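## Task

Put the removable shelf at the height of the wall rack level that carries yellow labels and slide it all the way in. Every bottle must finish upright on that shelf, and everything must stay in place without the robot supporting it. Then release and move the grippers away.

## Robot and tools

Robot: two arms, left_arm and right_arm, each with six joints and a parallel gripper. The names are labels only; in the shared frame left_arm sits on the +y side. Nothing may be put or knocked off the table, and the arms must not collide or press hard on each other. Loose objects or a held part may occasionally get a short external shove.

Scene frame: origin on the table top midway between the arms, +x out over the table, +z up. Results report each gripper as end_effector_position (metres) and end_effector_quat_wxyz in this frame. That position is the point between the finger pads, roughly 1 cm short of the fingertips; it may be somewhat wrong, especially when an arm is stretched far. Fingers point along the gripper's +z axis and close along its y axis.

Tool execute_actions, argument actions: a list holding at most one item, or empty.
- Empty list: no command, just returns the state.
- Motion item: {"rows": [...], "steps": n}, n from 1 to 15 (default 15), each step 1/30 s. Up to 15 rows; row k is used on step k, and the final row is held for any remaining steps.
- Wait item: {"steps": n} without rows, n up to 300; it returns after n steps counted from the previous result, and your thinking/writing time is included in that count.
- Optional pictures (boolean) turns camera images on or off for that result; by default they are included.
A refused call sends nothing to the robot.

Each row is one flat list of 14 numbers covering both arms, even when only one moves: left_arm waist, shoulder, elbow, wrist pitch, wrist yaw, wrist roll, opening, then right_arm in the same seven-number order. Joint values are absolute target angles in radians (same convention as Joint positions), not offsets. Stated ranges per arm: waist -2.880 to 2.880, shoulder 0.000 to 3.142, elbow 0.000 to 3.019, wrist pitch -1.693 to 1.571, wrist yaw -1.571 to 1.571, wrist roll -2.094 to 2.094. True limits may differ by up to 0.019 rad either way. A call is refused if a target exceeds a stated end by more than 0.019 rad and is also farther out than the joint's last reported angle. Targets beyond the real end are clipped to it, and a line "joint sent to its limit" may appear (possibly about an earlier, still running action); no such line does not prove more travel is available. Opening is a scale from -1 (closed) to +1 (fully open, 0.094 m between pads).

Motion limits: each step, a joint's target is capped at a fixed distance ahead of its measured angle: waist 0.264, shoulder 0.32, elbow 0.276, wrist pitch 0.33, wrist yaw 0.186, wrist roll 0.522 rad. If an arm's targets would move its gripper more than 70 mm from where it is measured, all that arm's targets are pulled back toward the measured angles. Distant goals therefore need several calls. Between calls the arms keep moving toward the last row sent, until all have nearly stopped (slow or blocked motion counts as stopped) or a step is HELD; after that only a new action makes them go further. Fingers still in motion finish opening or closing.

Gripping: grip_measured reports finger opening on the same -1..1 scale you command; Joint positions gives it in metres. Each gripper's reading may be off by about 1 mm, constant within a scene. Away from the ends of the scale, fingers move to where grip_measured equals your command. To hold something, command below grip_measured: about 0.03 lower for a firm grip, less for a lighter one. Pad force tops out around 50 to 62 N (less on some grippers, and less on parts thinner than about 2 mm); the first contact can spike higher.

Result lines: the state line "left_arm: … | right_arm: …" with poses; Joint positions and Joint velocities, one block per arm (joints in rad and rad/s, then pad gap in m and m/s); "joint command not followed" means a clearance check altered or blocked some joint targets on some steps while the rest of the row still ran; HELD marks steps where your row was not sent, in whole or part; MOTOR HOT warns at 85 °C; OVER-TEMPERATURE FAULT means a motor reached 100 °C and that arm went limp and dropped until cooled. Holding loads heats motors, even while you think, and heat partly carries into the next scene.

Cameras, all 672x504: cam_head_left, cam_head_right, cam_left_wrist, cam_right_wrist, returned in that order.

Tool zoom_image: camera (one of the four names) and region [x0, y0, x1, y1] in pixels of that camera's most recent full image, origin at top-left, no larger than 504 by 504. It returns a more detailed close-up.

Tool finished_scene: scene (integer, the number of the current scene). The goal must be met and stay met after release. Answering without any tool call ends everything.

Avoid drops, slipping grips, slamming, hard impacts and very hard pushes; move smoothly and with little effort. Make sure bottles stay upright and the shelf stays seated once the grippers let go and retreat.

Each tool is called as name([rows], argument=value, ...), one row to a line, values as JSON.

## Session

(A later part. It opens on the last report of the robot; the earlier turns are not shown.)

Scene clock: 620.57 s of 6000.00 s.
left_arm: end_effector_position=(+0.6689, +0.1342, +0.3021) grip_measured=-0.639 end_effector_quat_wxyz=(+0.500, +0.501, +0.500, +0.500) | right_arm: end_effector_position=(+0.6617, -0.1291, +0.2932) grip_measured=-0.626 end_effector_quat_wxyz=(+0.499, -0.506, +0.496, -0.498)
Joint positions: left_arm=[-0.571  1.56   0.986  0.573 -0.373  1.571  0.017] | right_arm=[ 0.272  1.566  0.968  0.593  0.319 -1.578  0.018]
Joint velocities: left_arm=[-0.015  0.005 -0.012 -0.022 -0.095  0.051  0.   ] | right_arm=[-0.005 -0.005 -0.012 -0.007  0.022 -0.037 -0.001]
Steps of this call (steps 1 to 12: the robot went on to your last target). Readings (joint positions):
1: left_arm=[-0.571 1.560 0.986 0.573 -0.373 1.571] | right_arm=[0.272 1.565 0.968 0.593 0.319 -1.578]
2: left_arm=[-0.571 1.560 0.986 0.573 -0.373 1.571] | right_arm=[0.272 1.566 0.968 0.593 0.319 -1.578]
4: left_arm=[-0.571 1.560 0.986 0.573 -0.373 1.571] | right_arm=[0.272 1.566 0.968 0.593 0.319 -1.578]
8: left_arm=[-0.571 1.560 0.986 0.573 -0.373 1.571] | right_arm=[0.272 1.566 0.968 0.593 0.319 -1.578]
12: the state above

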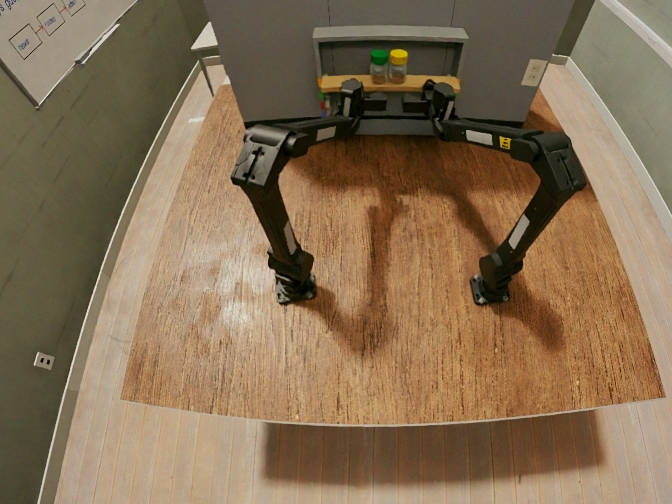

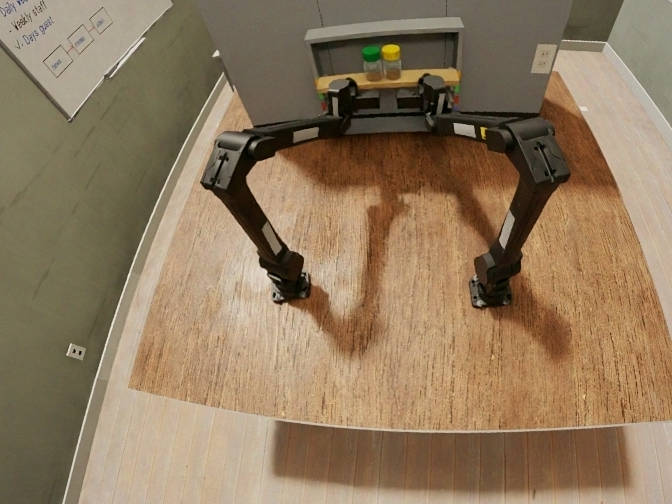

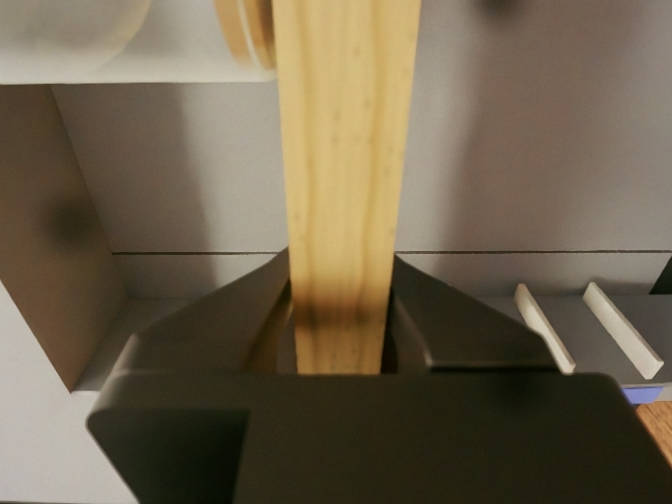

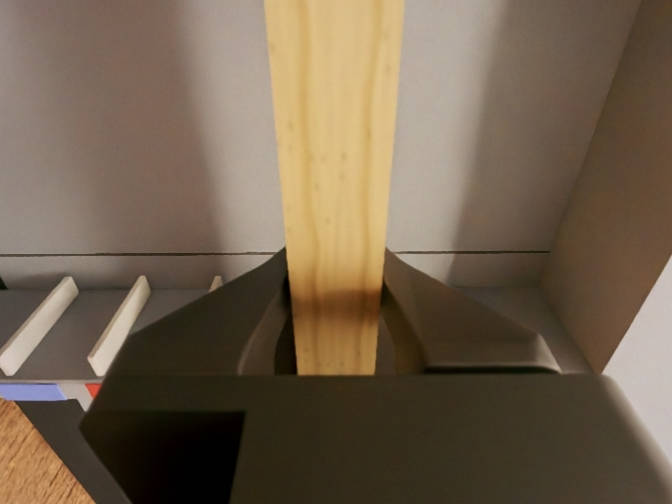

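execute_actions([
  {"rows": [[-0.5655,1.5532,1.0700,0.5775,-0.3675,1.573,-0.68,0.2629,1.5603,1.0510,0.6036,0.3159,-1.58,-0.665],[-0.5652,1.5541,1.0712,0.5773,-0.3672,1.573,-0.68,0.2626,1.5612,1.0522,0.6034,0.3157,-1.58,-0.665],[-0.5647,1.5556,1.0732,0.5769,-0.3666,1.573,-0.68,0.2622,1.5627,1.0542,0.6031,0.3153,-1.58,-0.665],[-0.5640,1.5576,1.0758,0.5764,-0.3659,1.573,-0.68,0.2616,1.5646,1.0568,0.6027,0.3147,-1.58,-0.665],[-0.5632,1.5601,1.0790,0.5758,-0.3651,1.573,-0.68,0.2609,1.5671,1.0601,0.6021,0.3141,-1.58,-0.665],[-0.5622,1.5630,1.0828,0.5751,-0.3640,1.573,-0.68,0.2601,1.5699,1.0639,0.6015,0.3133,-1.58,-0.665],[-0.5611,1.5662,1.0871,0.5743,-0.3629,1.573,-0.68,0.2591,1.5732,1.0682,0.6007,0.3124,-1.58,-0.665],[-0.5599,1.5699,1.0919,0.5734,-0.3616,1.573,-0.68,0.2581,1.5768,1.0730,0.5999,0.3114,-1.58,-0.665],[-0.5586,1.5738,1.0971,0.5725,-0.3602,1.573,-0.68,0.2569,1.5806,1.0782,0.5990,0.3103,-1.58,-0.665],[-0.5572,1.5780,1.1026,0.5715,-0.3587,1.573,-0.68,0.2557,1.5848,1.0838,0.5981,0.3092,-1.58,-0.665],[-0.5558,1.5824,1.1083,0.5704,-0.3571,1.573,-0.68,0.2544,1.5891,1.0896,0.5971,0.3080,-1.58,-0.665],[-0.5542,1.5869,1.1143,0.5693,-0.3555,1.573,-0.68,0.2531,1.5937,1.0956,0.5961,0.3068,-1.58,-0.665],[-0.5527,1.5916,1.1205,0.5681,-0.3539,1.573,-0.68,0.2517,1.5983,1.1018,0.5950,0.3055,-1.58,-0.665],[-0.5511,1.5964,1.1268,0.5669,-0.3522,1.573,-0.68,0.2503,1.6030,1.1082,0.5940,0.3042,-1.58,-0.665],[-0.5495,1.6013,1.1332,0.5658,-0.3505,1.573,-0.68,0.2489,1.6078,1.1146,0.5929,0.3029,-1.58,-0.665]], "steps": 15},
], pictures=false)

execute_actions([
  {"rows": [[-0.5478,1.6061,1.1395,0.5646,-0.3487,1.573,-0.68,0.2475,1.6126,1.1209,0.5918,0.3016,-1.58,-0.665],[-0.5462,1.6109,1.1458,0.5634,-0.3470,1.573,-0.68,0.2461,1.6173,1.1273,0.5908,0.3003,-1.58,-0.665],[-0.5447,1.6156,1.1520,0.5622,-0.3454,1.573,-0.68,0.2447,1.6219,1.1335,0.5897,0.2990,-1.58,-0.665],[-0.5431,1.6201,1.1580,0.5611,-0.3438,1.573,-0.68,0.2434,1.6265,1.1395,0.5887,0.2978,-1.58,-0.665],[-0.5417,1.6245,1.1637,0.5600,-0.3422,1.573,-0.68,0.2421,1.6308,1.1453,0.5877,0.2966,-1.58,-0.665],[-0.5403,1.6287,1.1692,0.5590,-0.3407,1.573,-0.68,0.2409,1.6350,1.1509,0.5868,0.2955,-1.58,-0.665],[-0.5390,1.6326,1.1744,0.5581,-0.3393,1.573,-0.68,0.2397,1.6388,1.1561,0.5859,0.2944,-1.58,-0.665],[-0.5378,1.6363,1.1792,0.5572,-0.3380,1.573,-0.68,0.2387,1.6424,1.1609,0.5851,0.2934,-1.58,-0.665],[-0.5367,1.6395,1.1835,0.5564,-0.3369,1.573,-0.68,0.2377,1.6457,1.1652,0.5843,0.2925,-1.58,-0.665],[-0.5357,1.6424,1.1873,0.5557,-0.3358,1.573,-0.68,0.2369,1.6485,1.1690,0.5837,0.2917,-1.58,-0.665],[-0.5349,1.6449,1.1905,0.5551,-0.3350,1.573,-0.68,0.2362,1.6510,1.1723,0.5831,0.2911,-1.58,-0.665],[-0.5342,1.6469,1.1931,0.5546,-0.3343,1.573,-0.68,0.2356,1.6529,1.1749,0.5827,0.2905,-1.58,-0.665],[-0.5337,1.6484,1.1951,0.5542,-0.3337,1.573,-0.68,0.2352,1.6544,1.1769,0.5824,0.2901,-1.58,-0.665],[-0.5334,1.6493,1.1963,0.5540,-0.3334,1.573,-0.68,0.2349,1.6553,1.1781,0.5822,0.2899,-1.58,-0.665],[-0.5333,1.6496,1.1967,0.5539,-0.3333,1.573,-0.68,0.2348,1.6556,1.1785,0.5821,0.2898,-1.58,-0.665]], "steps": 15},
], pictures=false)

execute_actions([
  {"steps": 12},
], pictures=true)

Scene clock: 673.97 s of 6000.00 s.
left_arm: end_effector_position=(+0.6869, +0.1341, +0.3058) grip_measured=-0.639 end_effector_quat_wxyz=(+0.502, +0.499, +0.499, +0.500) | right_arm: end_effector_position=(+0.6794, -0.1296, +0.2970) grip_measured=-0.626 end_effector_quat_wxyz=(+0.501, -0.504, +0.495, -0.500)
Joint positions: left_arm=[-0.558  1.596  1.037  0.564 -0.358  1.571  0.017] | right_arm=[ 0.26   1.601  1.019  0.584  0.308 -1.578  0.018]
Joint velocities: left_arm=[ 0.034  0.122  0.173 -0.032  0.022 -0.051 -0.001] | right_arm=[-0.054  0.132  0.178 -0.037 -0.081  0.022  0.001]
Steps of this call (steps 1 to 15: the robot went on to your last target; steps 16 to 90: nothing new was sent; then 49.90 s passed at rest; steps 91 to 105: all 15 steps of this action). Readings (joint positions):
91: left_arm=[-0.571 1.560 0.986 0.573 -0.373 1.571] | right_arm=[0.272 1.566 0.968 0.593 0.319 -1.578]
92: left_arm=[-0.571 1.560 0.986 0.573 -0.373 1.571] | right_arm=[0.272 1.566 0.968 0.593 0.319 -1.578]
94: left_arm=[-0.571 1.560 0.986 0.573 -0.372 1.571] | right_arm=[0.272 1.566 0.968 0.593 0.319 -1.578]
98: left_arm=[-0.569 1.566 0.996 0.570 -0.369 1.571] | right_arm=[0.270 1.571 0.977 0.590 0.316 -1.578]
105: the state above

Scene clock: 674.47 s of 6000.00 s.
left_arm: end_effector_position=(+0.7133, +0.1342, +0.3051) grip_measured=-0.639 end_effector_quat_wxyz=(+0.502, +0.499, +0.498, +0.500) | right_arm: end_effector_position=(+0.7053, -0.1298, +0.2964) grip_measured=-0.626 end_effector_quat_wxyz=(+0.501, -0.503, +0.496, -0.500)
Joint positions: left_arm=[-0.54   1.655  1.109  0.55  -0.339  1.571  0.017] | right_arm=[ 0.245  1.66   1.091  0.57   0.294 -1.579  0.018]
Joint velocities: left_arm=[ 0.015  0.044  0.042  0.007  0.051 -0.022  0.001] | right_arm=[-0.005  0.024  0.017  0.002 -0.022  0.007  0.   ]
Steps of this call (steps 1 to 15: all 15 steps of this action). Readings (joint positions):
1: left_arm=[-0.556 1.601 1.043 0.563 -0.357 1.571] | right_arm=[0.259 1.606 1.025 0.583 0.307 -1.578]
2: left_arm=[-0.554 1.606 1.050 0.562 -0.355 1.571] | right_arm=[0.258 1.611 1.031 0.582 0.305 -1.578]
4: left_arm=[-0.551 1.616 1.062 0.559 -0.352 1.571] | right_arm=[0.254 1.621 1.044 0.580 0.303 -1.579]
8: left_arm=[-0.545 1.634 1.085 0.555 -0.345 1.571] | right_arm=[0.250 1.640 1.066 0.575 0.298 -1.579]
15: the state above

Scene clock: 674.87 s of 6000.00 s.
left_arm: end_effector_position=(+0.7138, +0.1342, +0.3048) grip_measured=-0.639 end_effector_quat_wxyz=(+0.502, +0.499, +0.498, +0.500) | right_arm: end_effector_position=(+0.7059, -0.1298, +0.2964) grip_measured=-0.626 end_effector_quat_wxyz=(+0.501, -0.503, +0.496, -0.500)
Joint positions: left_arm=[-0.539  1.656  1.111  0.55  -0.339  1.571  0.017] | right_arm=[ 0.244  1.661  1.093  0.57   0.293 -1.579  0.018]
Joint velocities: left_arm=[-0.015 -0.005  0.002 -0.012  0.022 -0.007 -0.   ] | right_arm=[-0.015  0.005 -0.017 -0.007 -0.051  0.037  0.   ]
Steps of this call (steps 1 to 12: the robot went on to your last target). Readings (joint positions):
1: left_arm=[-0.539 1.655 1.110 0.550 -0.339 1.571] | right_arm=[0.244 1.660 1.092 0.570 0.293 -1.579]
2: left_arm=[-0.539 1.656 1.111 0.550 -0.339 1.571] | right_arm=[0.244 1.661 1.093 0.570 0.293 -1.579]
4: left_arm=[-0.539 1.656 1.111 0.550 -0.339 1.571] | right_arm=[0.244 1.661 1.093 0.570 0.293 -1.579]
8: left_arm=[-0.539 1.656 1.111 0.550 -0.339 1.571] | right_arm=[0.244 1.661 1.093 0.570 0.293 -1.579]
12: the state above

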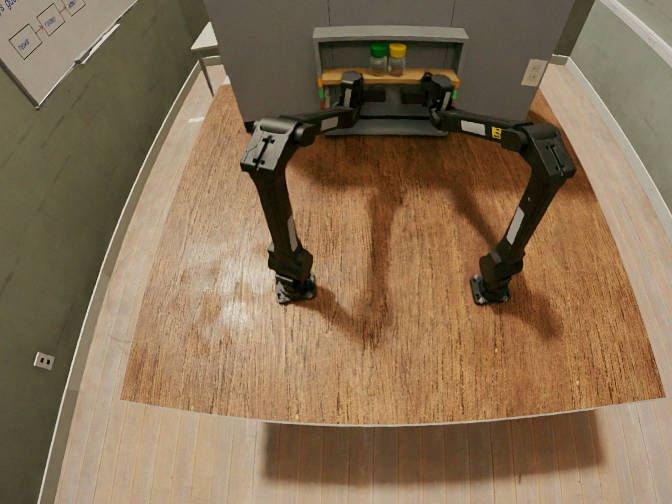

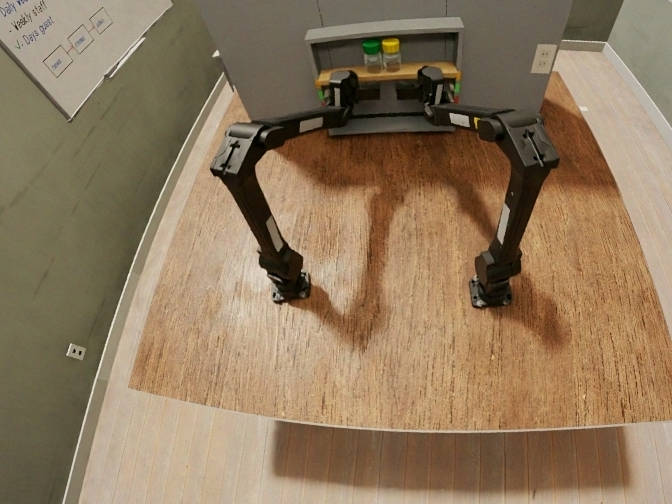

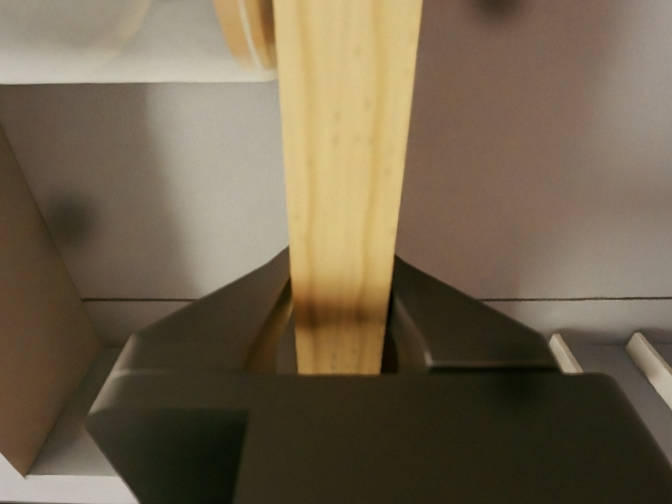

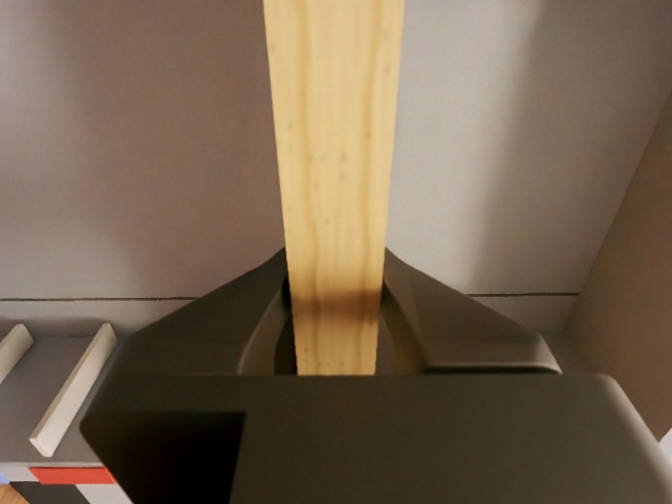

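execute_actions([
  {"rows": [[-0.5332,1.6501,1.1971,0.5539,-0.3332,1.573,-0.68,0.2347,1.6561,1.1789,0.5821,0.2897,-1.58,-0.665],[-0.5329,1.6514,1.1983,0.5539,-0.3329,1.573,-0.68,0.2345,1.6574,1.1802,0.5821,0.2895,-1.58,-0.665],[-0.5324,1.6535,1.2002,0.5539,-0.3324,1.573,-0.68,0.2340,1.6595,1.1821,0.5821,0.2891,-1.58,-0.665],[-0.5318,1.6563,1.2027,0.5539,-0.3317,1.573,-0.68,0.2335,1.6623,1.1847,0.5821,0.2886,-1.58,-0.665],[-0.5311,1.6597,1.2057,0.5539,-0.3310,1.573,-0.68,0.2329,1.6656,1.1878,0.5821,0.2880,-1.58,-0.665],[-0.5302,1.6636,1.2091,0.5539,-0.3301,1.573,-0.68,0.2321,1.6694,1.1913,0.5821,0.2873,-1.58,-0.665],[-0.5293,1.6678,1.2129,0.5539,-0.3291,1.573,-0.68,0.2313,1.6736,1.1952,0.5821,0.2866,-1.58,-0.665],[-0.5283,1.6723,1.2169,0.5539,-0.3280,1.573,-0.68,0.2304,1.6781,1.1994,0.5821,0.2858,-1.58,-0.665],[-0.5272,1.6771,1.2212,0.5539,-0.3269,1.573,-0.68,0.2295,1.6828,1.2037,0.5821,0.2850,-1.58,-0.665],[-0.5262,1.6819,1.2255,0.5539,-0.3258,1.573,-0.68,0.2286,1.6876,1.2082,0.5821,0.2841,-1.58,-0.665],[-0.5251,1.6867,1.2297,0.5539,-0.3247,1.573,-0.68,0.2277,1.6924,1.2126,0.5821,0.2832,-1.58,-0.665],[-0.5240,1.6915,1.2340,0.5539,-0.3236,1.573,-0.68,0.2268,1.6971,1.2169,0.5821,0.2824,-1.58,-0.665],[-0.5230,1.6960,1.2380,0.5539,-0.3225,1.573,-0.68,0.2259,1.7016,1.2211,0.5821,0.2816,-1.58,-0.665],[-0.5221,1.7002,1.2418,0.5539,-0.3215,1.573,-0.68,0.2251,1.7058,1.2250,0.5821,0.2809,-1.58,-0.665],[-0.5212,1.7041,1.2452,0.5539,-0.3206,1.573,-0.68,0.2243,1.7096,1.2285,0.5821,0.2802,-1.58,-0.665]], "steps": 15},
], pictures=false)

execute_actions([
  {"rows": [[-0.5205,1.7075,1.2482,0.5539,-0.3199,1.573,-0.68,0.2237,1.7129,1.2316,0.5821,0.2796,-1.58,-0.665],[-0.5199,1.7103,1.2507,0.5539,-0.3192,1.573,-0.68,0.2232,1.7157,1.2342,0.5821,0.2791,-1.58,-0.665],[-0.5194,1.7124,1.2526,0.5539,-0.3187,1.573,-0.68,0.2227,1.7178,1.2361,0.5821,0.2787,-1.58,-0.665],[-0.5191,1.7137,1.2538,0.5539,-0.3184,1.573,-0.68,0.2225,1.7191,1.2374,0.5821,0.2785,-1.58,-0.665],[-0.5190,1.7142,1.2542,0.5539,-0.3183,1.573,-0.68,0.2224,1.7196,1.2378,0.5821,0.2784,-1.58,-0.665]], "steps": 15},
], pictures=true)

Scene clock: 727.27 s of 6000.00 s.
left_arm: end_effector_position=(+0.7312, +0.1343, +0.3005) grip_measured=-0.639 end_effector_quat_wxyz=(+0.502, +0.500, +0.498, +0.500) | right_arm: end_effector_position=(+0.7230, -0.1303, +0.2920) grip_measured=-0.626 end_effector_quat_wxyz=(+0.501, -0.503, +0.495, -0.501)
Joint positions: left_arm=[-0.528  1.7    1.155  0.55  -0.327  1.572  0.017] | right_arm=[ 0.234  1.705  1.137  0.57   0.284 -1.579  0.018]
Joint velocities: left_arm=[ 0.024  0.132  0.1   -0.007 -0.066 -0.037  0.001] | right_arm=[-0.024  0.142  0.105  0.022  0.007  0.037  0.001]
Steps of this call (steps 1 to 15: the robot went on to your last target; steps 16 to 90: nothing new was sent; then 48.90 s passed at rest; steps 91 to 105: all 15 steps of this action). Readings (joint positions):
91: left_arm=[-0.539 1.656 1.111 0.550 -0.339 1.571] | right_arm=[0.244 1.661 1.093 0.570 0.293 -1.579]
92: left_arm=[-0.539 1.656 1.111 0.550 -0.339 1.571] | right_arm=[0.244 1.661 1.093 0.570 0.293 -1.579]
94: left_arm=[-0.539 1.656 1.111 0.550 -0.338 1.571] | right_arm=[0.244 1.661 1.093 0.570 0.293 -1.579]
98: left_arm=[-0.537 1.666 1.123 0.550 -0.336 1.572] | right_arm=[0.242 1.671 1.105 0.570 0.291 -1.579]
105: the state above

Scene clock: 727.77 s of 6000.00 s.
left_arm: end_effector_position=(+0.7381, +0.1342, +0.2924) grip_measured=-0.639 end_effector_quat_wxyz=(+0.499, +0.502, +0.500, +0.499) | right_arm: end_effector_position=(+0.7298, -0.1303, +0.2843) grip_measured=-0.626 end_effector_quat_wxyz=(+0.498, -0.506, +0.497, -0.499)
Joint positions: left_arm=[-0.524  1.723  1.169  0.55  -0.324  1.572  0.017] | right_arm=[ 0.231  1.727  1.151  0.57   0.282 -1.579  0.018]
Joint velocities: left_arm=[-0.005 -0.005 -0.002 -0.002 -0.022 -0.037 -0.001] | right_arm=[-0.005  0.015  0.002 -0.022  0.066 -0.037  0.001]
Steps of this call (steps 1 to 15: all 15 steps of this action). Readings (joint positions):
1: left_arm=[-0.527 1.705 1.159 0.550 -0.326 1.572] | right_arm=[0.233 1.709 1.141 0.570 0.284 -1.579]
2: left_arm=[-0.527 1.709 1.162 0.550 -0.326 1.572] | right_arm=[0.233 1.714 1.144 0.570 0.283 -1.579]
4: left_arm=[-0.525 1.716 1.166 0.550 -0.324 1.572] | right_arm=[0.232 1.721 1.148 0.570 0.283 -1.579]
8: left_arm=[-0.524 1.723 1.168 0.550 -0.324 1.572] | right_arm=[0.231 1.727 1.150 0.570 0.282 -1.579]
15: the state above

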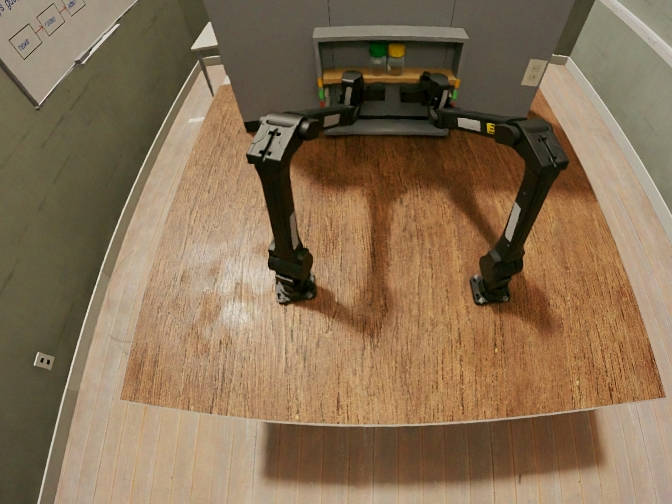

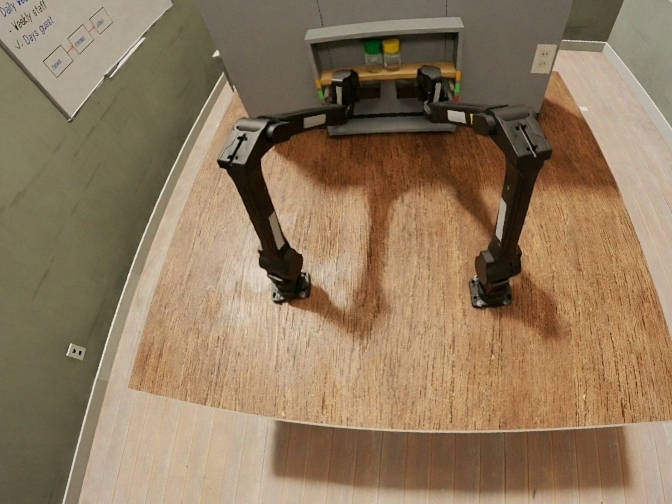

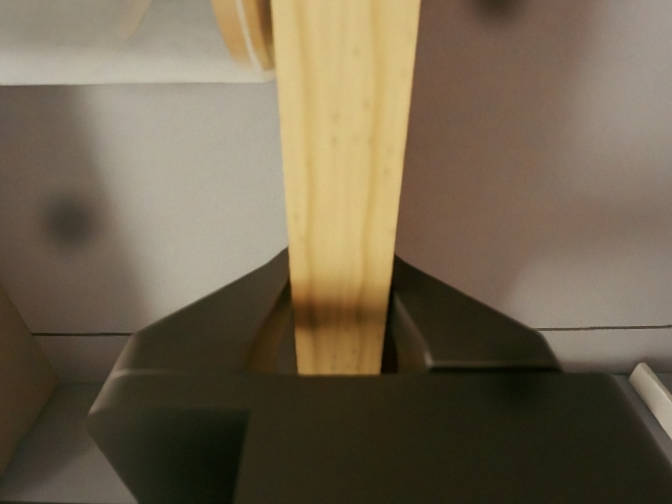

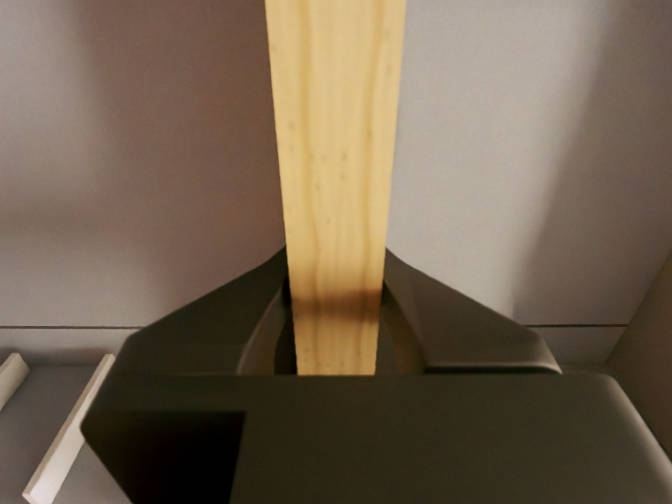

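execute_actions([
  {"rows": [[-0.5190,1.7144,1.2543,0.5539,-0.3183,1.573,-0.68,0.2224,1.7197,1.2379,0.5821,0.2784,-1.58,-0.665],[-0.5189,1.7148,1.2545,0.5539,-0.3182,1.573,-0.68,0.2223,1.7202,1.2381,0.5821,0.2783,-1.58,-0.665],[-0.5188,1.7155,1.2549,0.5539,-0.3181,1.573,-0.68,0.2222,1.7208,1.2385,0.5821,0.2782,-1.58,-0.665],[-0.5186,1.7164,1.2554,0.5539,-0.3179,1.573,-0.68,0.2221,1.7216,1.2390,0.5821,0.2781,-1.58,-0.665],[-0.5185,1.7175,1.2560,0.5539,-0.3178,1.573,-0.68,0.2219,1.7227,1.2396,0.5821,0.2779,-1.58,-0.665],[-0.5182,1.7187,1.2566,0.5539,-0.3175,1.573,-0.68,0.2218,1.7239,1.2403,0.5821,0.2778,-1.58,-0.665],[-0.5180,1.7201,1.2574,0.5539,-0.3173,1.573,-0.68,0.2216,1.7252,1.2411,0.5821,0.2776,-1.58,-0.665],[-0.5178,1.7216,1.2582,0.5539,-0.3171,1.573,-0.68,0.2213,1.7265,1.2419,0.5821,0.2773,-1.58,-0.665],[-0.5175,1.7231,1.2590,0.5539,-0.3168,1.573,-0.68,0.2211,1.7280,1.2427,0.5821,0.2771,-1.58,-0.665],[-0.5173,1.7247,1.2599,0.5539,-0.3166,1.573,-0.68,0.2209,1.7295,1.2436,0.5821,0.2769,-1.58,-0.665],[-0.5170,1.7262,1.2607,0.5539,-0.3163,1.573,-0.68,0.2207,1.7309,1.2445,0.5821,0.2767,-1.58,-0.665],[-0.5167,1.7277,1.2615,0.5539,-0.3160,1.573,-0.68,0.2205,1.7324,1.2453,0.5821,0.2765,-1.58,-0.665],[-0.5165,1.7292,1.2623,0.5539,-0.3158,1.573,-0.68,0.2202,1.7337,1.2461,0.5821,0.2762,-1.58,-0.665],[-0.5163,1.7306,1.2631,0.5539,-0.3156,1.573,-0.68,0.2200,1.7350,1.2469,0.5821,0.2760,-1.58,-0.665],[-0.5160,1.7318,1.2637,0.5539,-0.3153,1.573,-0.68,0.2199,1.7362,1.2476,0.5821,0.2759,-1.58,-0.665]], "steps": 15},
], pictures=false)

execute_actions([
  {"rows": [[-0.5159,1.7329,1.2643,0.5539,-0.3152,1.573,-0.68,0.2197,1.7373,1.2482,0.5821,0.2757,-1.58,-0.665],[-0.5157,1.7338,1.2648,0.5539,-0.3150,1.573,-0.68,0.2196,1.7381,1.2487,0.5821,0.2756,-1.58,-0.665],[-0.5156,1.7345,1.2652,0.5539,-0.3149,1.573,-0.68,0.2195,1.7387,1.2491,0.5821,0.2755,-1.58,-0.665],[-0.5155,1.7349,1.2654,0.5539,-0.3148,1.573,-0.68,0.2194,1.7392,1.2493,0.5821,0.2754,-1.58,-0.665],[-0.5155,1.7351,1.2655,0.5539,-0.3148,1.573,-0.68,0.2194,1.7393,1.2494,0.5821,0.2754,-1.58,-0.665]], "steps": 15},
], pictures=false)

Scene clock: 762.67 s of 6000.00 s.
left_arm: end_effector_position=(+0.7417, +0.1342, +0.2922) grip_measured=-0.639 end_effector_quat_wxyz=(+0.500, +0.502, +0.499, +0.499) | right_arm: end_effector_position=(+0.7333, -0.1304, +0.2839) grip_measured=-0.626 end_effector_quat_wxyz=(+0.498, -0.505, +0.497, -0.500)
Joint positions: left_arm=[-0.522  1.731  1.179  0.55  -0.321  1.572  0.017] | right_arm=[ 0.229  1.736  1.161  0.57   0.28  -1.579  0.018]
Joint velocities: left_arm=[ 0.005  0.044  0.027  0.002 -0.022  0.037 -0.001] | right_arm=[-0.015  0.044  0.042 -0.002 -0.051 -0.007  0.   ]
Steps of this call (steps 1 to 15: the robot went on to your last target; steps 16 to 90: nothing new was sent; then 31.40 s passed at rest; steps 91 to 105: all 15 steps of this action). Readings (joint positions):
91: left_arm=[-0.524 1.723 1.169 0.550 -0.324 1.572] | right_arm=[0.231 1.727 1.152 0.570 0.282 -1.579]
92: left_arm=[-0.524 1.723 1.169 0.550 -0.324 1.572] | right_arm=[0.231 1.727 1.152 0.570 0.282 -1.579]
94: left_arm=[-0.524 1.723 1.169 0.550 -0.323 1.572] | right_arm=[0.231 1.727 1.152 0.570 0.282 -1.579]
98: left_arm=[-0.524 1.723 1.170 0.550 -0.323 1.572] | right_arm=[0.231 1.728 1.152 0.570 0.281 -1.579]
105: the state above

Scene clock: 763.17 s of 6000.00 s.
left_arm: end_effector_position=(+0.7435, +0.1340, +0.2872) grip_measured=-0.639 end_effector_quat_wxyz=(+0.498, +0.504, +0.500, +0.498) | right_arm: end_effector_position=(+0.7352, -0.1305, +0.2791) grip_measured=-0.626 end_effector_quat_wxyz=(+0.496, -0.507, +0.498, -0.499)
Joint positions: left_arm=[-0.521  1.74   1.181  0.55  -0.32   1.572  0.017] | right_arm=[ 0.228  1.745  1.163  0.57   0.279 -1.579  0.018]
Joint velocities: left_arm=[-0.015 -0.005 -0.012 -0.002  0.022 -0.022 -0.   ] | right_arm=[-0.015  0.005 -0.022  0.007 -0.095 -0.037  0.001]
Steps of this call (steps 1 to 15: all 15 steps of this action). Readings (joint positions):
1: left_arm=[-0.522 1.733 1.180 0.550 -0.321 1.572] | right_arm=[0.229 1.737 1.162 0.570 0.279 -1.579]
2: left_arm=[-0.522 1.734 1.180 0.550 -0.320 1.572] | right_arm=[0.229 1.739 1.162 0.570 0.279 -1.579]
4: left_arm=[-0.521 1.737 1.181 0.550 -0.320 1.572] | right_arm=[0.228 1.741 1.163 0.570 0.279 -1.579]
8: left_arm=[-0.521 1.740 1.181 0.550 -0.320 1.572] | right_arm=[0.228 1.744 1.163 0.570 0.279 -1.579]
15: the state above

execute_actions([
  {"rows": [[-0.5155,1.7354,1.2630,0.5539,-0.3148,1.573,-0.68,0.2194,1.7396,1.2468,0.5821,0.2754,-1.58,-0.665],[-0.5155,1.7359,1.2590,0.5539,-0.3148,1.573,-0.68,0.2194,1.7401,1.2427,0.5821,0.2754,-1.58,-0.665],[-0.5155,1.7365,1.2545,0.5539,-0.3148,1.573,-0.68,0.2194,1.7407,1.2380,0.5821,0.2754,-1.58,-0.665],[-0.5155,1.7372,1.2500,0.5539,-0.3148,1.573,-0.68,0.2194,1.7414,1.2333,0.5821,0.2754,-1.58,-0.665],[-0.5155,1.7379,1.2455,0.5539,-0.3148,1.573,-0.68,0.2194,1.7421,1.2286,0.5821,0.2754,-1.58,-0.665],[-0.5155,1.7386,1.2410,0.5539,-0.3148,1.573,-0.68,0.2194,1.7428,1.2239,0.5821,0.2754,-1.58,-0.665],[-0.5155,1.7393,1.2365,0.5539,-0.3148,1.573,-0.68,0.2194,1.7435,1.2192,0.5821,0.2754,-1.58,-0.665],[-0.5155,1.7400,1.2320,0.5539,-0.3148,1.573,-0.68,0.2194,1.7442,1.2145,0.5821,0.2754,-1.58,-0.665],[-0.5155,1.7407,1.2275,0.5539,-0.3148,1.573,-0.68,0.2194,1.7449,1.2098,0.5821,0.2754,-1.58,-0.665],[-0.5155,1.7414,1.2230,0.5539,-0.3148,1.573,-0.68,0.2194,1.7456,1.2051,0.5821,0.2754,-1.58,-0.665],[-0.5155,1.7421,1.2185,0.5539,-0.3148,1.573,-0.68,0.2194,1.7463,1.2004,0.5821,0.2754,-1.58,-0.665],[-0.5155,1.7428,1.2140,0.5539,-0.3148,1.573,-0.68,0.2194,1.7470,1.1957,0.5821,0.2754,-1.58,-0.665],[-0.5155,1.7435,1.2100,0.5539,-0.3148,1.573,-0.68,0.2194,1.7477,1.1915,0.5821,0.2754,-1.58,-0.665],[-0.5155,1.7441,1.2072,0.5539,-0.3148,1.573,-0.68,0.2194,1.7483,1.1890,0.5821,0.2754,-1.58,-0.665],[-0.5155,1.7445,1.2060,0.5539,-0.3148,1.573,-0.68,0.2194,1.7487,1.1880,0.5821,0.2754,-1.58,-0.665]], "steps": 15},
], pictures=false)

execute_actions([
  {"steps": 12},
], pictures=true)

Scene clock: 775.43 s of 6000.00 s.
left_arm: end_effector_position=(+0.7438, +0.1342, +0.2861) grip_measured=-0.639 end_effector_quat_wxyz=(+0.497, +0.505, +0.501, +0.498) | right_arm: end_effector_position=(+0.7354, -0.1304, +0.2781) grip_measured=-0.626 end_effector_quat_wxyz=(+0.496, -0.508, +0.498, -0.498)
Joint positions: left_arm=[-0.521  1.742  1.181  0.55  -0.32   1.572  0.017] | right_arm=[ 0.228  1.746  1.163  0.57   0.279 -1.579  0.018]
Joint velocities: left_arm=[-0.005  0.005 -0.002 -0.002  0.037 -0.037 -0.   ] | right_arm=[-0.005 -0.005  0.017  0.002 -0.022 -0.037 -0.002]
Steps of this call (steps 1 to 15: the robot went on to your last target; steps 16 to 90: nothing new was sent; then 8.77 s passed at rest; steps 91 to 105: all 15 steps of this action). Readings (joint positions):
91: left_arm=[-0.521 1.740 1.181 0.550 -0.320 1.572] | right_arm=[0.228 1.745 1.163 0.570 0.279 -1.579]
92: left_arm=[-0.521 1.740 1.181 0.550 -0.320 1.572] | right_arm=[0.228 1.745 1.163 0.570 0.279 -1.579]
94: left_arm=[-0.521 1.740 1.181 0.550 -0.320 1.572] | right_arm=[0.228 1.745 1.163 0.570 0.279 -1.579]
98: left_arm=[-0.521 1.741 1.181 0.550 -0.320 1.572] | right_arm=[0.228 1.745 1.163 0.570 0.279 -1.579]
105: the state above

Scene clock: 775.83 s of 6000.00 s.
left_arm: end_effector_position=(+0.7438, +0.1342, +0.2861) grip_measured=-0.639 end_effector_quat_wxyz=(+0.497, +0.505, +0.501, +0.498) | right_arm: end_effector_position=(+0.7354, -0.1304, +0.2781) grip_measured=-0.626 end_effector_quat_wxyz=(+0.496, -0.508, +0.498, -0.498)
Joint positions: left_arm=[-0.521  1.742  1.181  0.55  -0.32   1.572  0.017] | right_arm=[ 0.228  1.746  1.163  0.57   0.279 -1.579  0.018]
Joint velocities: left_arm=[-0.015 -0.005 -0.022 -0.017  0.066 -0.022 -0.001] | right_arm=[ 0.005  0.005 -0.007  0.007  0.022 -0.022 -0.001]
Steps of this call (steps 1 to 12: the robot went on to your last target). Readings (joint positions):
1: left_arm=[-0.521 1.742 1.181 0.550 -0.320 1.572] | right_arm=[0.228 1.746 1.163 0.570 0.279 -1.579]
2: left_arm=[-0.521 1.742 1.181 0.550 -0.320 1.572] | right_arm=[0.228 1.746 1.163 0.570 0.279 -1.579]
4: left_arm=[-0.521 1.742 1.181 0.550 -0.320 1.572] | right_arm=[0.228 1.746 1.163 0.570 0.279 -1.579]
8: left_arm=[-0.521 1.742 1.181 0.550 -0.320 1.572] | right_arm=[0.228 1.746 1.163 0.570 0.279 -1.579]
12: the state above

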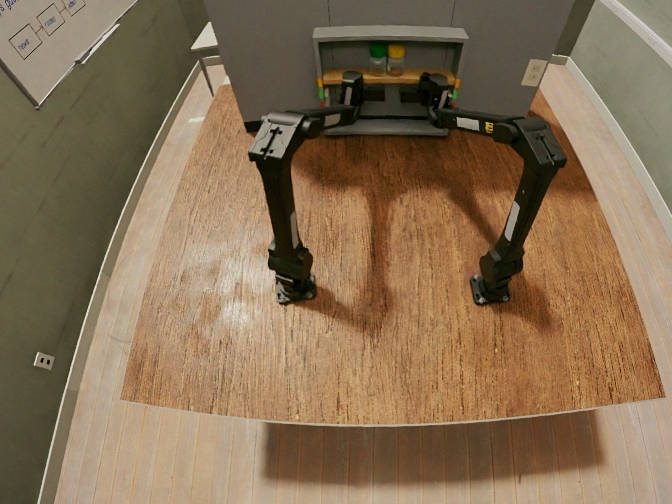

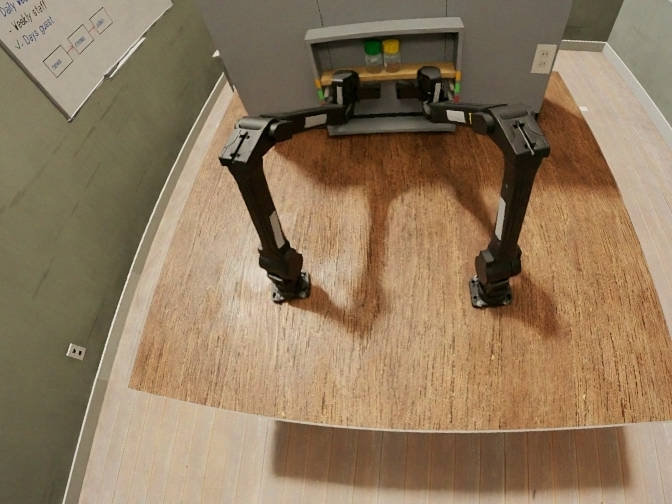

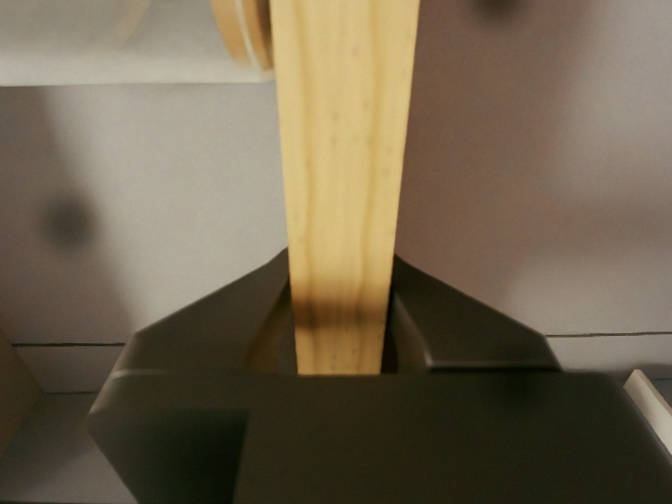

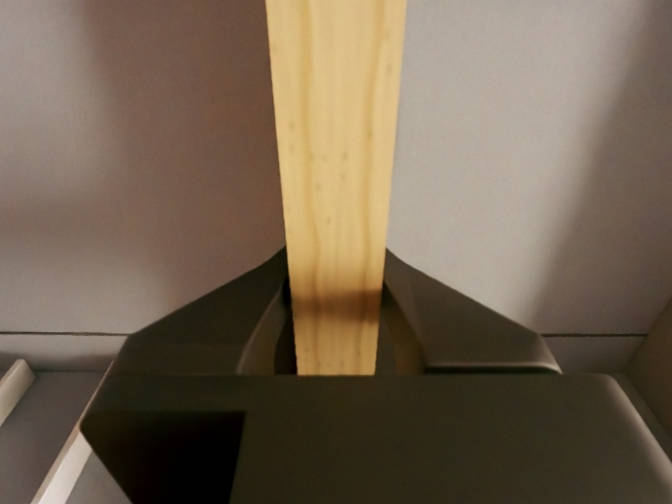

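zoom_image(camera="cam_head_left", region=[300, 20, 480, 140])

zoom_image(camera="cam_head_right", region=[400, 40, 480, 110])

zoom_image(camera="cam_head_left", region=[305, 45, 385, 115])

Region (300, 20, 480, 140) of cam_head_left's 672x504 image, scaled by 2.800, with more detail than that image has.

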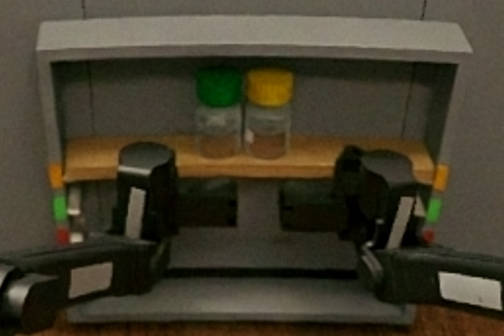

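Region (400, 40, 480, 110) of cam_head_right's 672x504 image, scaled by 6.300, with more detail than that image has; it fills the top 441 rows of this view, and the rest is white.

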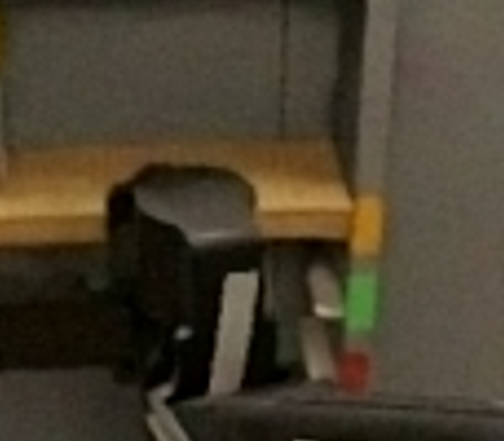

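Region (305, 45, 385, 115) of cam_head_left's 672x504 image, scaled by 6.300, with more detail than that image has; it fills the top 441 rows of this view, and the rest is white.

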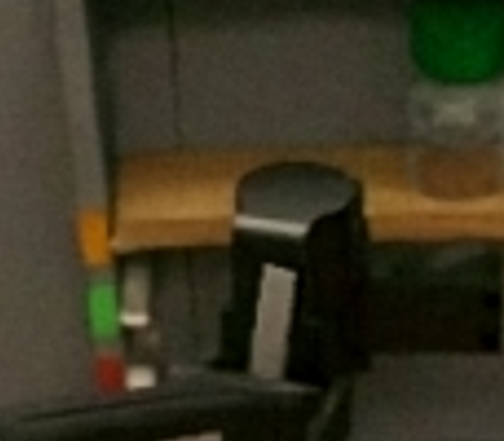

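execute_actions([
  {"rows": [[-0.5155,1.7450,1.2085,0.5539,-0.3148,1.573,-0.68,0.2194,1.7492,1.1905,0.5821,0.2754,-1.58,-0.665],[-0.5155,1.7457,1.2125,0.5539,-0.3148,1.573,-0.68,0.2194,1.7499,1.1945,0.5821,0.2754,-1.58,-0.665],[-0.5155,1.7465,1.2175,0.5539,-0.3148,1.573,-0.68,0.2194,1.7507,1.1995,0.5821,0.2754,-1.58,-0.665],[-0.5155,1.7474,1.2230,0.5539,-0.3148,1.573,-0.68,0.2194,1.7515,1.2050,0.5821,0.2754,-1.58,-0.665],[-0.5155,1.7483,1.2285,0.5539,-0.3148,1.573,-0.68,0.2194,1.7523,1.2105,0.5821,0.2754,-1.58,-0.665],[-0.5155,1.7492,1.2340,0.5539,-0.3148,1.573,-0.68,0.2194,1.7532,1.2160,0.5821,0.2754,-1.58,-0.665],[-0.5154,1.7501,1.2385,0.5539,-0.3147,1.573,-0.68,0.2193,1.7541,1.2205,0.5821,0.2753,-1.58,-0.665],[-0.5152,1.7513,1.2410,0.5539,-0.3145,1.573,-0.68,0.2191,1.7553,1.2230,0.5821,0.2751,-1.58,-0.665],[-0.5149,1.7525,1.2428,0.5539,-0.3142,1.573,-0.68,0.2188,1.7565,1.2248,0.5821,0.2748,-1.58,-0.665],[-0.5146,1.7538,1.2445,0.5539,-0.3139,1.573,-0.68,0.2185,1.7578,1.2265,0.5821,0.2745,-1.58,-0.665],[-0.5143,1.7551,1.2462,0.5539,-0.3136,1.573,-0.68,0.2182,1.7591,1.2282,0.5821,0.2742,-1.58,-0.665],[-0.5140,1.7564,1.2478,0.5539,-0.3133,1.573,-0.68,0.2179,1.7604,1.2298,0.5821,0.2739,-1.58,-0.665],[-0.5138,1.7576,1.2493,0.5539,-0.3131,1.573,-0.68,0.2177,1.7616,1.2313,0.5821,0.2737,-1.58,-0.665],[-0.5136,1.7586,1.2506,0.5539,-0.3129,1.573,-0.68,0.2175,1.7626,1.2326,0.5821,0.2735,-1.58,-0.665],[-0.5135,1.7593,1.2514,0.5539,-0.3128,1.573,-0.68,0.2174,1.7633,1.2334,0.5821,0.2734,-1.58,-0.665]], "steps": 15},
], pictures=false)

execute_actions([
  {"steps": 12},
], pictures=false)

Scene clock: 793.53 s of 6000.00 s.
left_arm: end_effector_position=(+0.7441, +0.1342, +0.2853) grip_measured=-0.639 end_effector_quat_wxyz=(+0.497, +0.505, +0.501, +0.497) | right_arm: end_effector_position=(+0.7357, -0.1305, +0.2770) grip_measured=-0.626 end_effector_quat_wxyz=(+0.495, -0.508, +0.499, -0.498)
Joint positions: left_arm=[-0.52   1.743  1.181  0.55  -0.319  1.572  0.017] | right_arm=[ 0.227  1.748  1.163  0.57   0.278 -1.579  0.018]
Joint velocities: left_arm=[ 0.005 -0.005  0.022  0.002  0.022  0.022  0.   ] | right_arm=[-0.015 -0.015 -0.002 -0.002 -0.007  0.007  0.   ]
Steps of this call (steps 1 to 15: the robot went on to your last target; steps 16 to 90: nothing new was sent; then 14.20 s passed at rest; steps 91 to 105: all 15 steps of this action). Readings (joint positions):
91: left_arm=[-0.521 1.742 1.181 0.550 -0.320 1.572] | right_arm=[0.228 1.746 1.163 0.570 0.279 -1.579]
92: left_arm=[-0.521 1.742 1.181 0.550 -0.320 1.572] | right_arm=[0.228 1.746 1.163 0.570 0.279 -1.579]
94: left_arm=[-0.521 1.742 1.181 0.550 -0.320 1.572] | right_arm=[0.228 1.747 1.163 0.570 0.279 -1.579]
98: left_arm=[-0.521 1.742 1.181 0.550 -0.320 1.572] | right_arm=[0.228 1.747 1.163 0.570 0.279 -1.579]
105: the state above

Scene clock: 793.93 s of 6000.00 s.
left_arm: end_effector_position=(+0.7447, +0.1340, +0.2851) grip_measured=-0.639 end_effector_quat_wxyz=(+0.497, +0.505, +0.501, +0.497) | right_arm: end_effector_position=(+0.7361, -0.1306, +0.2771) grip_measured=-0.626 end_effector_quat_wxyz=(+0.495, -0.508, +0.498, -0.498)
Joint positions: left_arm=[-0.52   1.745  1.183  0.55  -0.319  1.572  0.017] | right_arm=[ 0.227  1.748  1.164  0.57   0.278 -1.579  0.018]
Joint velocities: left_arm=[-0.015 -0.005 -0.007  0.012  0.037  0.125 -0.001] | right_arm=[ 0.015 -0.005 -0.007  0.002 -0.007 -0.007 -0.   ]
Steps of this call (steps 1 to 12: the robot went on to your last target). Readings (joint positions):
1: left_arm=[-0.520 1.744 1.182 0.550 -0.319 1.572] | right_arm=[0.227 1.748 1.164 0.570 0.278 -1.579]
2: left_arm=[-0.520 1.744 1.182 0.550 -0.319 1.572] | right_arm=[0.227 1.748 1.164 0.570 0.278 -1.579]
4: left_arm=[-0.520 1.744 1.183 0.550 -0.319 1.572] | right_arm=[0.227 1.748 1.164 0.570 0.278 -1.579]
8: left_arm=[-0.520 1.745 1.183 0.550 -0.319 1.572] | right_arm=[0.227 1.748 1.164 0.570 0.278 -1.579]
12: the state above

execute_actions([
  {"rows": [[-0.5134,1.7597,1.2519,0.5539,-0.3127,1.573,-0.68,0.2173,1.7637,1.2339,0.5821,0.2733,-1.58,-0.665],[-0.5133,1.7603,1.2526,0.5539,-0.3126,1.573,-0.68,0.2172,1.7643,1.2346,0.5821,0.2732,-1.58,-0.665],[-0.5131,1.7610,1.2535,0.5539,-0.3124,1.573,-0.68,0.2170,1.7650,1.2355,0.5821,0.2730,-1.58,-0.665],[-0.5129,1.7618,1.2545,0.5539,-0.3122,1.573,-0.68,0.2168,1.7658,1.2365,0.5821,0.2728,-1.58,-0.665],[-0.5127,1.7626,1.2555,0.5539,-0.3120,1.573,-0.68,0.2166,1.7666,1.2375,0.5821,0.2726,-1.58,-0.665],[-0.5125,1.7634,1.2565,0.5539,-0.3118,1.573,-0.68,0.2164,1.7674,1.2385,0.5821,0.2724,-1.58,-0.665],[-0.5123,1.7642,1.2575,0.5539,-0.3116,1.573,-0.68,0.2162,1.7682,1.2395,0.5821,0.2722,-1.58,-0.665],[-0.5121,1.7650,1.2585,0.5539,-0.3114,1.573,-0.68,0.2160,1.7690,1.2405,0.5821,0.2720,-1.58,-0.665],[-0.5119,1.7658,1.2595,0.5539,-0.3112,1.573,-0.68,0.2158,1.7698,1.2415,0.5821,0.2718,-1.58,-0.665],[-0.5118,1.7666,1.2605,0.5539,-0.3111,1.573,-0.68,0.2157,1.7706,1.2425,0.5821,0.2717,-1.58,-0.665],[-0.5117,1.7673,1.2614,0.5539,-0.3110,1.573,-0.68,0.2156,1.7713,1.2434,0.5821,0.2716,-1.58,-0.665],[-0.5116,1.7679,1.2621,0.5539,-0.3109,1.573,-0.68,0.2155,1.7719,1.2441,0.5821,0.2715,-1.58,-0.665],[-0.5115,1.7683,1.2626,0.5539,-0.3108,1.573,-0.68,0.2154,1.7723,1.2446,0.5821,0.2714,-1.58,-0.665]], "steps": 15},
], pictures=false)

execute_actions([
  {"steps": 10},
], pictures=false)

Scene clock: 802.17 s of 6000.00 s.
left_arm: end_effector_position=(+0.7464, +0.1341, +0.2852) grip_measured=-0.639 end_effector_quat_wxyz=(+0.497, +0.505, +0.500, +0.497) | right_arm: end_effector_position=(+0.7381, -0.1307, +0.2769) grip_measured=-0.626 end_effector_quat_wxyz=(+0.496, -0.508, +0.498, -0.498)
Joint positions: left_arm=[-0.519  1.749  1.188  0.55  -0.318  1.572  0.017] | right_arm=[ 0.226  1.753  1.17   0.57   0.277 -1.579  0.018]
Joint velocities: left_arm=[-0.005 -0.005 -0.012  0.022  0.037 -0.051  0.   ] | right_arm=[ 0.005 -0.005  0.012 -0.012 -0.037  0.007  0.   ]
Steps of this call (steps 1 to 15: the robot went on to your last target; steps 16 to 90: nothing new was sent; then 4.73 s passed at rest; steps 91 to 105: all 15 steps of this action). Readings (joint positions):
91: left_arm=[-0.520 1.745 1.183 0.550 -0.319 1.572] | right_arm=[0.227 1.748 1.164 0.570 0.278 -1.579]
92: left_arm=[-0.520 1.745 1.183 0.550 -0.319 1.572] | right_arm=[0.227 1.749 1.164 0.570 0.278 -1.579]
94: left_arm=[-0.520 1.745 1.183 0.550 -0.319 1.572] | right_arm=[0.227 1.749 1.165 0.570 0.278 -1.579]
98: left_arm=[-0.519 1.749 1.188 0.550 -0.318 1.572] | right_arm=[0.226 1.752 1.169 0.570 0.277 -1.579]
105: the state above

Scene clock: 802.50 s of 6000.00 s.
left_arm: end_effector_position=(+0.7464, +0.1341, +0.2852) grip_measured=-0.639 end_effector_quat_wxyz=(+0.497, +0.505, +0.500, +0.497) | right_arm: end_effector_position=(+0.7381, -0.1307, +0.2769) grip_measured=-0.626 end_effector_quat_wxyz=(+0.496, -0.508, +0.498, -0.498)
Joint positions: left_arm=[-0.519  1.749  1.188  0.55  -0.318  1.572  0.017] | right_arm=[ 0.226  1.753  1.17   0.57   0.277 -1.579  0.018]
Joint velocities: left_arm=[-0.005 -0.005 -0.002  0.002  0.037  0.007 -0.001] | right_arm=[-0.015 -0.005  0.002  0.007 -0.051 -0.11   0.   ]
Steps of this call (steps 1 to 10: the robot went on to your last target). Readings (joint positions):
1: left_arm=[-0.519 1.749 1.188 0.550 -0.318 1.572] | right_arm=[0.226 1.753 1.170 0.570 0.277 -1.579]
2: left_arm=[-0.519 1.749 1.188 0.550 -0.318 1.572] | right_arm=[0.226 1.753 1.170 0.570 0.277 -1.579]
4: left_arm=[-0.519 1.749 1.188 0.550 -0.318 1.572] | right_arm=[0.226 1.753 1.170 0.570 0.277 -1.579]
8: left_arm=[-0.519 1.749 1.188 0.550 -0.318 1.572] | right_arm=[0.226 1.753 1.170 0.570 0.277 -1.579]
10: the state above

execute_actions([
  {"rows": [[-0.5122,1.7665,1.2560,0.5539,-0.3115,1.573,-0.68,0.2164,1.7705,1.2380,0.5812,0.2719,-1.58,-0.665],[-0.5133,1.7635,1.2450,0.5539,-0.3126,1.573,-0.68,0.2180,1.7675,1.2270,0.5798,0.2728,-1.58,-0.665],[-0.5146,1.7600,1.2320,0.5539,-0.3138,1.573,-0.68,0.2198,1.7640,1.2140,0.5780,0.2738,-1.58,-0.665],[-0.5159,1.7565,1.2190,0.5539,-0.3150,1.573,-0.68,0.2216,1.7605,1.2010,0.5762,0.2748,-1.58,-0.665],[-0.5172,1.7535,1.2060,0.5539,-0.3162,1.573,-0.68,0.2234,1.7575,1.1880,0.5745,0.2758,-1.58,-0.665],[-0.5183,1.7510,1.1950,0.5539,-0.3173,1.573,-0.68,0.2250,1.7550,1.1770,0.5730,0.2765,-1.58,-0.665],[-0.5190,1.7495,1.1880,0.5539,-0.3180,1.573,-0.67,0.2260,1.7535,1.1700,0.5720,0.2770,-1.58,-0.655],[-0.5190,1.7490,1.1860,0.5539,-0.3180,1.573,-0.65,0.2260,1.7530,1.1680,0.5720,0.2770,-1.58,-0.637],[-0.5190,1.7490,1.1860,0.5539,-0.3180,1.573,-0.63,0.2260,1.7530,1.1680,0.5720,0.2770,-1.58,-0.617],[-0.5190,1.7490,1.1860,0.5539,-0.3180,1.573,-0.60,0.2260,1.7530,1.1680,0.5720,0.2770,-1.58,-0.59],[-0.5190,1.7490,1.1860,0.5539,-0.3180,1.573,-0.55,0.2260,1.7530,1.1680,0.5720,0.2770,-1.58,-0.54],[-0.5190,1.7490,1.1860,0.5539,-0.3180,1.573,-0.48,0.2260,1.7530,1.1680,0.5720,0.2770,-1.58,-0.47],[-0.5190,1.7490,1.1860,0.5539,-0.3180,1.573,-0.40,0.2260,1.7530,1.1680,0.5720,0.2770,-1.58,-0.39],[-0.5190,1.7490,1.1860,0.5539,-0.3180,1.573,-0.30,0.2260,1.7530,1.1680,0.5720,0.2770,-1.58,-0.30],[-0.5190,1.7490,1.1860,0.5539,-0.3180,1.573,-0.20,0.2260,1.7530,1.1680,0.5720,0.2770,-1.58,-0.20]], "steps": 15},
], pictures=false)

execute_actions([
  {"rows": [[-0.5190,1.7490,1.1860,0.5539,-0.3180,1.573,-0.10,0.2260,1.7530,1.1680,0.5720,0.2770,-1.58,-0.10],[-0.5190,1.7490,1.1860,0.5539,-0.3180,1.573,0.0,0.2260,1.7530,1.1680,0.5720,0.2770,-1.58,0.0],[-0.5190,1.7490,1.1860,0.5539,-0.3180,1.573,0.1,0.2260,1.7530,1.1680,0.5720,0.2770,-1.58,0.1],[-0.5190,1.7490,1.1860,0.5539,-0.3180,1.573,0.2,0.2260,1.7530,1.1680,0.5720,0.2770,-1.58,0.2],[-0.5190,1.7490,1.1860,0.5539,-0.3180,1.573,0.3,0.2260,1.7530,1.1680,0.5720,0.2770,-1.58,0.3],[-0.5190,1.7490,1.1860,0.5539,-0.3180,1.573,0.4,0.2260,1.7530,1.1680,0.5720,0.2770,-1.58,0.4],[-0.5190,1.7490,1.1860,0.5539,-0.3180,1.573,0.47,0.2260,1.7530,1.1680,0.5720,0.2770,-1.58,0.47],[-0.5190,1.7490,1.1860,0.5539,-0.3180,1.573,0.5,0.2260,1.7530,1.1680,0.5720,0.2770,-1.58,0.5]], "steps": 15},
], pictures=true)

Scene clock: 837.47 s of 6000.00 s.
left_arm: end_effector_position=(+0.7451, +0.1345, +0.2816) grip_measured=-0.257 end_effector_quat_wxyz=(+0.495, +0.507, +0.501, +0.496) | right_arm: end_effector_position=(+0.7380, -0.1307, +0.2777) grip_measured=-0.255 end_effector_quat_wxyz=(+0.496, -0.507, +0.498, -0.498)
Joint positions: left_arm=[-0.519  1.749  1.181  0.55  -0.318  1.572  0.035] | right_arm=[ 0.226  1.752  1.17   0.57   0.277 -1.579  0.035]
Joint velocities: left_arm=[-0.005 -0.005 -0.012  0.012 -0.066 -0.037  0.11 ] | right_arm=[-0.005 -0.015  0.002  0.012  0.022 -0.022  0.106]
Steps of this call (steps 1 to 15: the robot went on to your last target; steps 16 to 90: nothing new was sent; then 31.47 s passed at rest; steps 91 to 105: all 15 steps of this action). Readings (joint positions):
91: left_arm=[-0.519 1.749 1.188 0.550 -0.318 1.572] | right_arm=[0.226 1.753 1.170 0.570 0.277 -1.579]
92: left_arm=[-0.519 1.749 1.188 0.550 -0.318 1.572] | right_arm=[0.226 1.753 1.170 0.570 0.277 -1.579]
94: left_arm=[-0.519 1.749 1.188 0.550 -0.318 1.572] | right_arm=[0.226 1.753 1.170 0.570 0.277 -1.579]
98: left_arm=[-0.519 1.749 1.186 0.550 -0.318 1.572] | right_arm=[0.226 1.753 1.170 0.570 0.277 -1.579]
105: the state above

Scene clock: 837.97 s of 6000.00 s.
left_arm: end_effector_position=(+0.7451, +0.1345, +0.2816) grip_measured=+0.497 end_effector_quat_wxyz=(+0.495, +0.507, +0.501, +0.496) | right_arm: end_effector_position=(+0.7380, -0.1307, +0.2777) grip_measured=+0.498 end_effector_quat_wxyz=(+0.496, -0.507, +0.498, -0.498)
Joint positions: left_arm=[-0.519  1.749  1.181  0.55  -0.318  1.572  0.07 ] | right_arm=[ 0.226  1.752  1.17   0.57   0.277 -1.579  0.07 ]
Joint velocities: left_arm=[-0.005 -0.024 -0.012 -0.007 -0.037  0.037 -0.001] | right_arm=[-0.005  0.005 -0.002  0.007 -0.125 -0.066 -0.   ]
Steps of this call (steps 1 to 15: all 15 steps of this action). Readings (joint positions):
1: left_arm=[-0.519 1.749 1.181 0.550 -0.318 1.572] | right_arm=[0.226 1.752 1.170 0.570 0.277 -1.579]
2: left_arm=[-0.519 1.749 1.181 0.550 -0.318 1.572] | right_arm=[0.226 1.752 1.170 0.570 0.277 -1.579]
4: left_arm=[-0.519 1.749 1.181 0.550 -0.318 1.572] | right_arm=[0.226 1.752 1.170 0.570 0.277 -1.579]
8: left_arm=[-0.519 1.749 1.181 0.550 -0.318 1.572] | right_arm=[0.226 1.752 1.170 0.570 0.277 -1.579]
15: the state above

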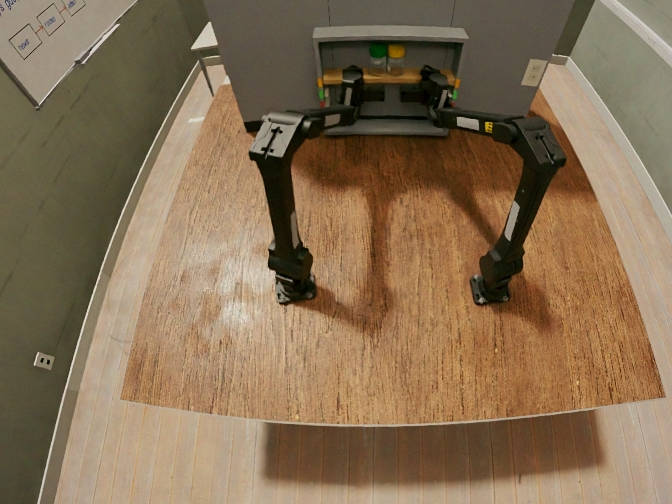

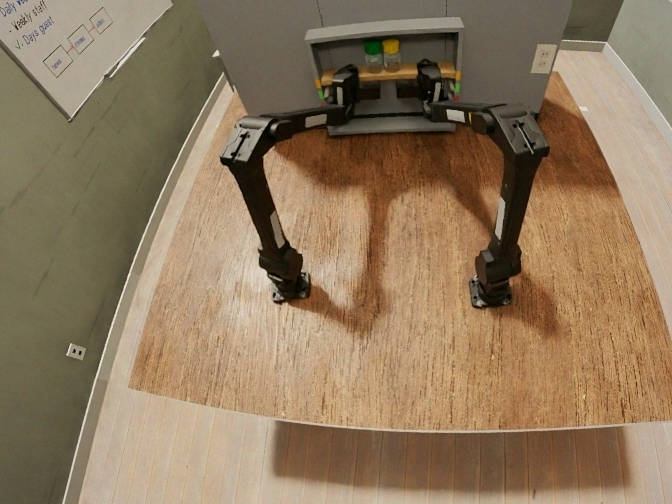

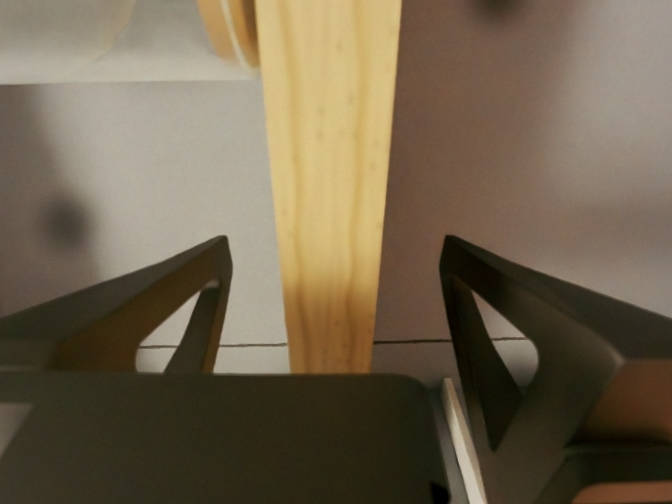

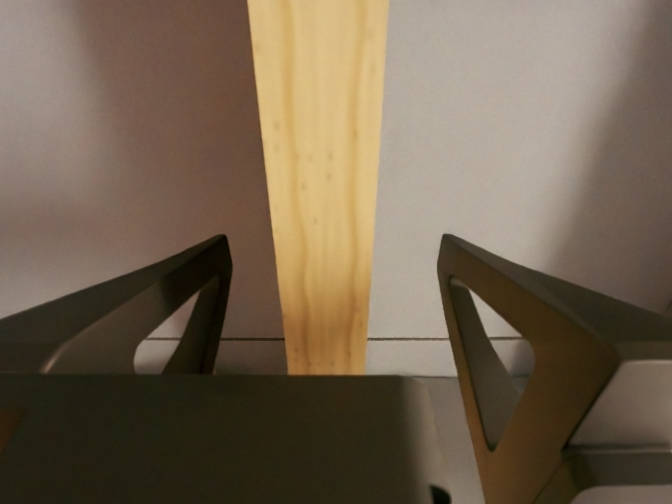

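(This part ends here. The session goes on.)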